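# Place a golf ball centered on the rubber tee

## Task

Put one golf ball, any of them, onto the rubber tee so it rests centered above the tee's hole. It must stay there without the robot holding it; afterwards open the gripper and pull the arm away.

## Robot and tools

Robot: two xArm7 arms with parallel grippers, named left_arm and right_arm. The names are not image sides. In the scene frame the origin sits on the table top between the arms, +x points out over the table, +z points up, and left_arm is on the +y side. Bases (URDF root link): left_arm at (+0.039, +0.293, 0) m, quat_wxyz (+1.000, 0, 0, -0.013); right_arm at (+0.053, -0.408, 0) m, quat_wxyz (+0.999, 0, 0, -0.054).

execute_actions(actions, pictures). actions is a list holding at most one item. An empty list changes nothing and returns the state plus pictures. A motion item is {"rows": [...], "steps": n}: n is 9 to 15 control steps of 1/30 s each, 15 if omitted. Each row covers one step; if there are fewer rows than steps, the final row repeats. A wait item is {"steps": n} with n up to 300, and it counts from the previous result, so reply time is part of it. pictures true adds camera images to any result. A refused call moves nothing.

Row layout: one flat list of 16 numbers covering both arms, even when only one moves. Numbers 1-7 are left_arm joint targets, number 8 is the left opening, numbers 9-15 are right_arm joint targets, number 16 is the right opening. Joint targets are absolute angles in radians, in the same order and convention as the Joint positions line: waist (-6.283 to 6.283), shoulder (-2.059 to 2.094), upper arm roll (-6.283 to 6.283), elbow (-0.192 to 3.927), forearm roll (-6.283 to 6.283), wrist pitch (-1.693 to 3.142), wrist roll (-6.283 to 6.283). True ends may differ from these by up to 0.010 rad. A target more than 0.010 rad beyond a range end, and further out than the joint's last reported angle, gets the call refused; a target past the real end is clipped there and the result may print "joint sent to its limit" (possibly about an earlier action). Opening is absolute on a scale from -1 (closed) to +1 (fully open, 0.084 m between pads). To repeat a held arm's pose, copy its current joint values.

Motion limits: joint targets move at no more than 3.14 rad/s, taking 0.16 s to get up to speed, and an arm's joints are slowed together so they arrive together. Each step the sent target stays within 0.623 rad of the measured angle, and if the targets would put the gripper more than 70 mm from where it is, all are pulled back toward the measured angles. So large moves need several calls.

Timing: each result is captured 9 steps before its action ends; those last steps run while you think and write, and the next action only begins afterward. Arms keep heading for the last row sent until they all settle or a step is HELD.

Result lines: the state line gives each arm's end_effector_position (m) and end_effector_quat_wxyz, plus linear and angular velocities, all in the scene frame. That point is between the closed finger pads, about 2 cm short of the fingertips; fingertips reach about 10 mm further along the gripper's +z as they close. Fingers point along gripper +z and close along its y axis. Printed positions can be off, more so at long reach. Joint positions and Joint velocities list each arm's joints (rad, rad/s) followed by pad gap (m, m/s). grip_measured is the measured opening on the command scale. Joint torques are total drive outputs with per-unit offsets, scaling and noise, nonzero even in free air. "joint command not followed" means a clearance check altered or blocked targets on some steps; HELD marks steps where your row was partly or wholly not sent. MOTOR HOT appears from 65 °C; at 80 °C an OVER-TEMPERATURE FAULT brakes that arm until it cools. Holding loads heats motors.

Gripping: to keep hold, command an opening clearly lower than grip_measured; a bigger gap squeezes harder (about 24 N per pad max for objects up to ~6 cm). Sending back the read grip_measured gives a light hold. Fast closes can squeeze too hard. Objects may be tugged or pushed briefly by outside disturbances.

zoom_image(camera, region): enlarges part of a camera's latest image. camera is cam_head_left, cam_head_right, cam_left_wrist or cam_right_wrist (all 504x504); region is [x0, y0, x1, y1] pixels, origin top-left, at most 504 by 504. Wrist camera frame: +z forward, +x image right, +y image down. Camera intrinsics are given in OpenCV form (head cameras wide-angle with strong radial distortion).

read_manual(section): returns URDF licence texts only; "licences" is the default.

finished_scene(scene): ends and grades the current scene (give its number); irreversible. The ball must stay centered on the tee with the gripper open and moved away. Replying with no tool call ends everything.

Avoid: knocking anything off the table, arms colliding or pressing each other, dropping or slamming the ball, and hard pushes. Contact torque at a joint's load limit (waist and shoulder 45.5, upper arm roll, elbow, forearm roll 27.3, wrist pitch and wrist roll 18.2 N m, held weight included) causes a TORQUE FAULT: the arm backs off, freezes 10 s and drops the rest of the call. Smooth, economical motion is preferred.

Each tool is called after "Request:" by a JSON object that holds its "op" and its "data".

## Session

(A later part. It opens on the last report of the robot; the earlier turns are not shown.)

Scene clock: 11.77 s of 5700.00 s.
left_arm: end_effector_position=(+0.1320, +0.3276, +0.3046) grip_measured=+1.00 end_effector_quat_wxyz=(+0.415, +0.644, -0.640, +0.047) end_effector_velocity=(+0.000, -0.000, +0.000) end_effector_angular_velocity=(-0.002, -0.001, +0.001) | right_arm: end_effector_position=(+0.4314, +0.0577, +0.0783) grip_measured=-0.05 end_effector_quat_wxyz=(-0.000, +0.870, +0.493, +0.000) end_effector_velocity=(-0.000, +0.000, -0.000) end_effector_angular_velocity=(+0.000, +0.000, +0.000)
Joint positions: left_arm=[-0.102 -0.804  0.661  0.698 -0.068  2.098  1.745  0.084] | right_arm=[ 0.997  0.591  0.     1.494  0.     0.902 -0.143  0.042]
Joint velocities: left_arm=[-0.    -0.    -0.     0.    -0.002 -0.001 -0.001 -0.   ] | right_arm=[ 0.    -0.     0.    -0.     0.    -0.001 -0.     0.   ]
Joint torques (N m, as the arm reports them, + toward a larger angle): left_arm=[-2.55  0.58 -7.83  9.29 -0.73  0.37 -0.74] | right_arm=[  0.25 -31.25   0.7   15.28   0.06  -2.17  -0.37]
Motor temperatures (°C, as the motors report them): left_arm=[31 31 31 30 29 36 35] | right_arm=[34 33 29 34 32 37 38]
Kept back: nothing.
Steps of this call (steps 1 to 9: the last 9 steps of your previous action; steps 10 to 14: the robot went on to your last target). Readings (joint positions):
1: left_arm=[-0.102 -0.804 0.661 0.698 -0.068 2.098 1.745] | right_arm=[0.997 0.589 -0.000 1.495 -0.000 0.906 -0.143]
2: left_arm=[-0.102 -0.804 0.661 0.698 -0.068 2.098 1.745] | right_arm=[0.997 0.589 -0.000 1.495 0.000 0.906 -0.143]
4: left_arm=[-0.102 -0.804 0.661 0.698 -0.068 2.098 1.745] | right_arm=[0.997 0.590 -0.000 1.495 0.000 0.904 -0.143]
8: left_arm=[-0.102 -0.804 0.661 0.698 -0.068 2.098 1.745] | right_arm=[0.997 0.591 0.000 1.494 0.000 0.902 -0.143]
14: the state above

Contact.

Request:
{"op": "execute_actions", "data": {"actions": [{"rows":[[-0.102,-0.804,0.661,0.698,-0.068,2.098,1.745,1,0.9968,0.591,0,1.4941,0,0.9031,-0.1432,-0.2],[-0.102,-0.804,0.661,0.698,-0.068,2.098,1.745,1,0.9968,0.591,0,1.4941,0,0.9031,-0.1432,-0.1],[-0.102,-0.804,0.661,0.698,-0.068,2.098,1.745,1,0.9968,0.591,0,1.4941,0,0.9031,-0.1432,-0.06],[-0.102,-0.804,0.661,0.698,-0.068,2.098,1.745,1,0.9968,0.591,0,1.4941,0,0.9031,-0.1432,-0.03],[-0.102,-0.804,0.661,0.698,-0.068,2.098,1.745,1,0.9968,0.591,0,1.4941,0,0.9031,-0.1432,0],[-0.102,-0.804,0.661,0.698,-0.068,2.098,1.745,1,0.9968,0.591,0,1.4941,0,0.9031,-0.1432,0.04],[-0.102,-0.804,0.661,0.698,-0.068,2.098,1.745,1,0.9968,0.591,0,1.4941,0,0.9031,-0.1432,0.1],[-0.102,-0.804,0.661,0.698,-0.068,2.098,1.745,1,0.9968,0.591,0,1.4941,0,0.9031,-0.1432,0.3],[-0.102,-0.804,0.661,0.698,-0.068,2.098,1.745,1,0.9968,0.591,0,1.4941,0,0.9031,-0.1432,0.7]],"steps":12}]}}

Request:
{"op": "execute_actions", "data": {"actions": [{"rows":[[-0.102,-0.804,0.661,0.698,-0.068,2.098,1.745,1,0.9968,0.4996,0,1.5664,0,1.0668,-0.1432,1]],"steps":9}]}}

Request:
{"op": "execute_actions", "data": {"actions": [{"rows":[[-0.102,-0.804,0.661,0.698,-0.068,2.098,1.745,1,0.85,0.05,0,1.35,0,1.3,-0.1432,1]],"steps":15}]}}

Request:
{"op": "execute_actions", "data": {"actions": [{"steps":18}], "pictures": true}}

Scene clock: 12.63 s of 5700.00 s.
left_arm: end_effector_position=(+0.1320, +0.3276, +0.3046) grip_measured=+1.00 end_effector_quat_wxyz=(+0.415, +0.644, -0.640, +0.047) end_effector_velocity=(-0.000, -0.000, +0.000) end_effector_angular_velocity=(-0.001, -0.000, -0.000) | right_arm: end_effector_position=(+0.4313, +0.0575, +0.0781) grip_measured=-0.05 end_effector_quat_wxyz=(-0.000, +0.870, +0.493, +0.000) end_effector_velocity=(-0.001, -0.001, -0.000) end_effector_angular_velocity=(-0.004, +0.004, -0.000)
Joint positions: left_arm=[-0.102 -0.804  0.661  0.698 -0.068  2.098  1.745  0.084] | right_arm=[ 0.997  0.591 -0.     1.494 -0.     0.903 -0.143  0.042]
Joint velocities: left_arm=[-0.    -0.    -0.     0.    -0.001  0.     0.    -0.   ] | right_arm=[-0.    -0.001  0.    -0.001  0.     0.006 -0.    -0.   ]
Joint torques (N m, as the arm reports them, + toward a larger angle): left_arm=[-2.02  1.2  -8.32  9.32 -1.23 -0.05 -0.55] | right_arm=[  0.83 -30.42   0.41  14.76   0.2   -1.76  -0.19]
Motor temperatures (°C, as the motors report them): left_arm=[31 31 31 30 29 36 35] | right_arm=[34 33 29 35 32 37 38]
Steps of this call (steps 1 to 15: the robot went on to your last target; steps 16 to 23: nothing new was sent; steps 24 to 26: the first 3 steps of this action). Readings (joint positions):
24: left_arm=[-0.102 -0.804 0.661 0.698 -0.068 2.098 1.745] | right_arm=[0.997 0.592 0.000 1.494 0.000 0.902 -0.143]
25: left_arm=[-0.102 -0.804 0.661 0.698 -0.068 2.098 1.745] | right_arm=[0.997 0.591 -0.000 1.494 -0.000 0.902 -0.143]
26: the state above

Scene clock: 12.93 s of 5700.00 s.
left_arm: end_effector_position=(+0.1320, +0.3276, +0.3046) grip_measured=+1.00 end_effector_quat_wxyz=(+0.415, +0.644, -0.640, +0.047) end_effector_velocity=(-0.000, +0.000, -0.000) end_effector_angular_velocity=(+0.000, +0.001, -0.000) | right_arm: end_effector_position=(+0.4310, +0.0571, +0.0776) grip_measured=+0.67 end_effector_quat_wxyz=(+0.000, +0.870, +0.493, -0.001) end_effector_velocity=(+0.004, +0.005, +0.009) end_effector_angular_velocity=(+0.017, -0.014, +0.000)
Joint positions: left_arm=[-0.102 -0.804  0.661  0.698 -0.068  2.098  1.745  0.084] | right_arm=[ 0.997  0.592 -0.     1.493 -0.     0.903 -0.143  0.072]
Joint velocities: left_arm=[ 0.     0.     0.    -0.     0.001  0.001  0.    -0.   ] | right_arm=[-0.    -0.009  0.     0.01  -0.    -0.003  0.     0.091]
Joint torques (N m, as the arm reports them, + toward a larger angle): left_arm=[-1.84  0.76 -8.31  9.18 -0.84  0.03 -0.68] | right_arm=[  0.29 -33.64   1.04  16.6    0.4   -2.03  -0.53]
Motor temperatures (°C, as the motors report them): left_arm=[31 31 31 30 29 36 35] | right_arm=[34 33 29 35 32 37 38]
Kept back: the last 9 steps of this action.
Steps of this call (steps 1 to 9: the last 9 steps of your previous action). Readings (joint positions):
1: left_arm=[-0.102 -0.804 0.661 0.698 -0.068 2.098 1.745] | right_arm=[0.997 0.591 -0.000 1.494 -0.000 0.903 -0.143]
2: left_arm=[-0.102 -0.804 0.661 0.698 -0.068 2.098 1.745] | right_arm=[0.997 0.591 0.000 1.494 0.000 0.903 -0.143]
4: left_arm=[-0.102 -0.804 0.661 0.698 -0.068 2.098 1.745] | right_arm=[0.997 0.592 -0.000 1.493 -0.000 0.903 -0.143]
8: left_arm=[-0.102 -0.804 0.661 0.698 -0.068 2.098 1.745] | right_arm=[0.997 0.592 -0.000 1.493 -0.000 0.903 -0.143]
9: the state above

Scene clock: 13.43 s of 5700.00 s.
left_arm: end_effector_position=(+0.1320, +0.3276, +0.3046) grip_measured=+1.00 end_effector_quat_wxyz=(+0.415, +0.644, -0.640, +0.047) end_effector_velocity=(+0.000, -0.000, +0.000) end_effector_angular_velocity=(-0.000, -0.000, +0.000) | right_arm: end_effector_position=(+0.4304, +0.0196, +0.1904) grip_measured=+1.00 end_effector_quat_wxyz=(+0.002, +0.880, +0.475, -0.006) end_effector_velocity=(+0.090, -0.302, +0.485) end_effector_angular_velocity=(+0.192, -0.212, -0.463)
Joint positions: left_arm=[-0.102 -0.804  0.661  0.698 -0.068  2.098  1.745  0.084] | right_arm=[ 0.954  0.37   0.002  1.494  0.     1.135 -0.143  0.084]
Joint velocities: left_arm=[-0.     0.    -0.     0.    -0.001 -0.    -0.001  0.   ] | right_arm=[-0.396 -1.191 -0.073 -0.373 -0.004  0.532  0.     0.   ]
Joint torques (N m, as the arm reports them, + toward a larger angle): left_arm=[-2.55  0.21 -8.58  9.49 -0.38 -0.03 -0.71] | right_arm=[  2.57 -25.6    2.31  16.11   0.32  -1.57  -0.14]
Motor temperatures (°C, as the motors report them): left_arm=[31 31 31 30 29 36 35] | right_arm=[34 33 29 35 32 37 38]
Steps of this call (steps 1 to 9: the last 9 steps of your previous action; steps 10 to 15: the first 6 steps of this action). Readings (joint positions):
10: left_arm=[-0.102 -0.804 0.661 0.698 -0.068 2.098 1.745] | right_arm=[0.997 0.494 -0.000 1.571 0.000 1.060 -0.143]
11: left_arm=[-0.102 -0.804 0.661 0.698 -0.068 2.098 1.745] | right_arm=[0.995 0.491 0.001 1.563 0.000 1.067 -0.143]
13: left_arm=[-0.102 -0.804 0.661 0.698 -0.068 2.098 1.745] | right_arm=[0.980 0.449 0.004 1.526 0.000 1.097 -0.143]
15: the state above

Scene clock: 14.03 s of 5700.00 s.
left_arm: end_effector_position=(+0.1320, +0.3276, +0.3046) grip_measured=+1.00 end_effector_quat_wxyz=(+0.415, +0.644, -0.640, +0.047) end_effector_velocity=(-0.000, -0.000, +0.000) end_effector_angular_velocity=(-0.001, +0.001, +0.001) | right_arm: end_effector_position=(+0.4165, -0.0738, +0.2868) grip_measured=+1.00 end_effector_quat_wxyz=(+0.000, +0.903, +0.429, -0.002) end_effector_velocity=(+0.008, -0.004, +0.017) end_effector_angular_velocity=(+0.024, -0.026, -0.017)
Joint positions: left_arm=[-0.102 -0.804  0.661  0.698 -0.068  2.098  1.745  0.084] | right_arm=[ 0.851  0.053  0.001  1.349  0.     1.3   -0.143  0.084]
Joint velocities: left_arm=[ 0.     0.     0.001 -0.    -0.     0.001 -0.001 -0.   ] | right_arm=[-0.007 -0.021 -0.01   0.015 -0.     0.    -0.     0.   ]
Joint torques (N m, as the arm reports them, + toward a larger angle): left_arm=[-2.66  0.11 -8.47  9.61 -1.39  0.2  -0.6 ] | right_arm=[ -0.3  -23.15   0.79  17.94   0.84  -1.86  -0.1 ]
Motor temperatures (°C, as the motors report them): left_arm=[31 31 31 30 29 36 35] | right_arm=[34 33 29 35 32 37 38]
Kept back: nothing.
Steps of this call (steps 1 to 9: the last 9 steps of your previous action; steps 10 to 18: the robot went on to your last target). Readings (joint positions):
1: left_arm=[-0.102 -0.804 0.661 0.698 -0.068 2.098 1.745] | right_arm=[0.941 0.332 -0.000 1.481 -0.000 1.153 -0.143]
2: left_arm=[-0.102 -0.804 0.661 0.698 -0.068 2.098 1.745] | right_arm=[0.929 0.295 -0.002 1.467 -0.000 1.171 -0.143]
4: left_arm=[-0.102 -0.804 0.661 0.698 -0.068 2.098 1.745] | right_arm=[0.906 0.223 -0.001 1.433 -0.000 1.209 -0.143]
8: left_arm=[-0.102 -0.804 0.661 0.698 -0.068 2.098 1.745] | right_arm=[0.862 0.086 -0.002 1.370 -0.000 1.279 -0.143]
18: the state above

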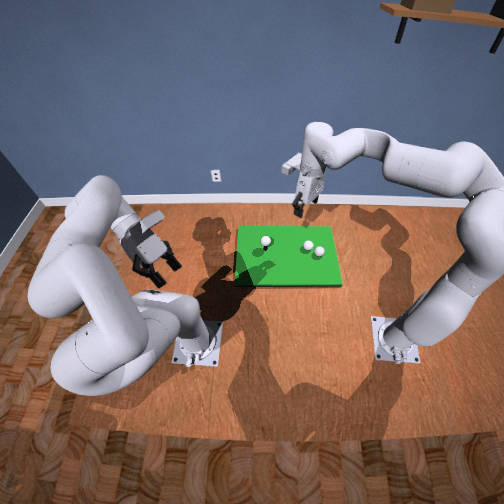

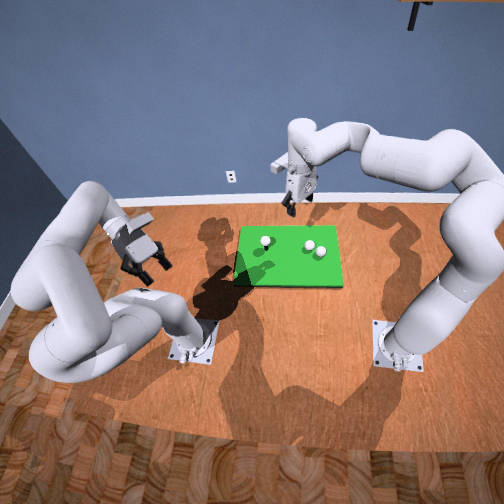

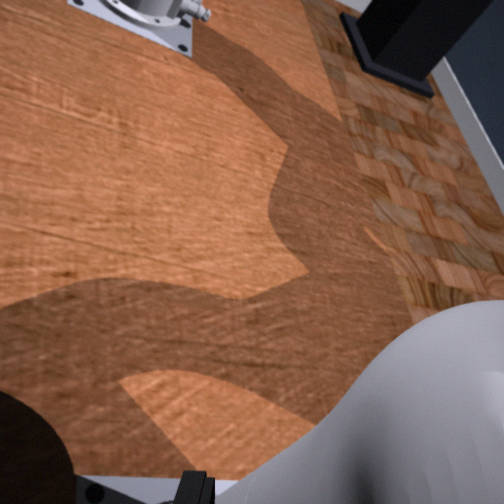

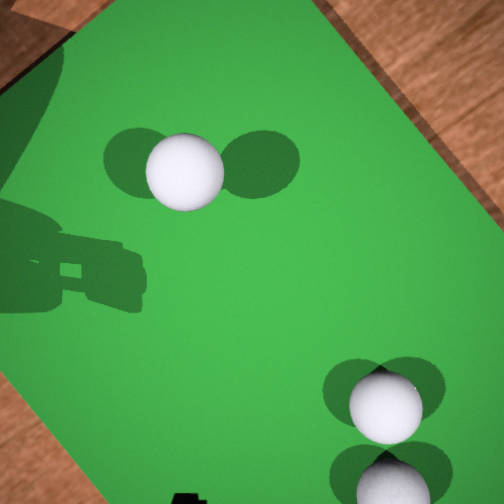

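Request:
{"op": "finished_scene", "data": {"scene": 2}}

The scene is finished: the task was done.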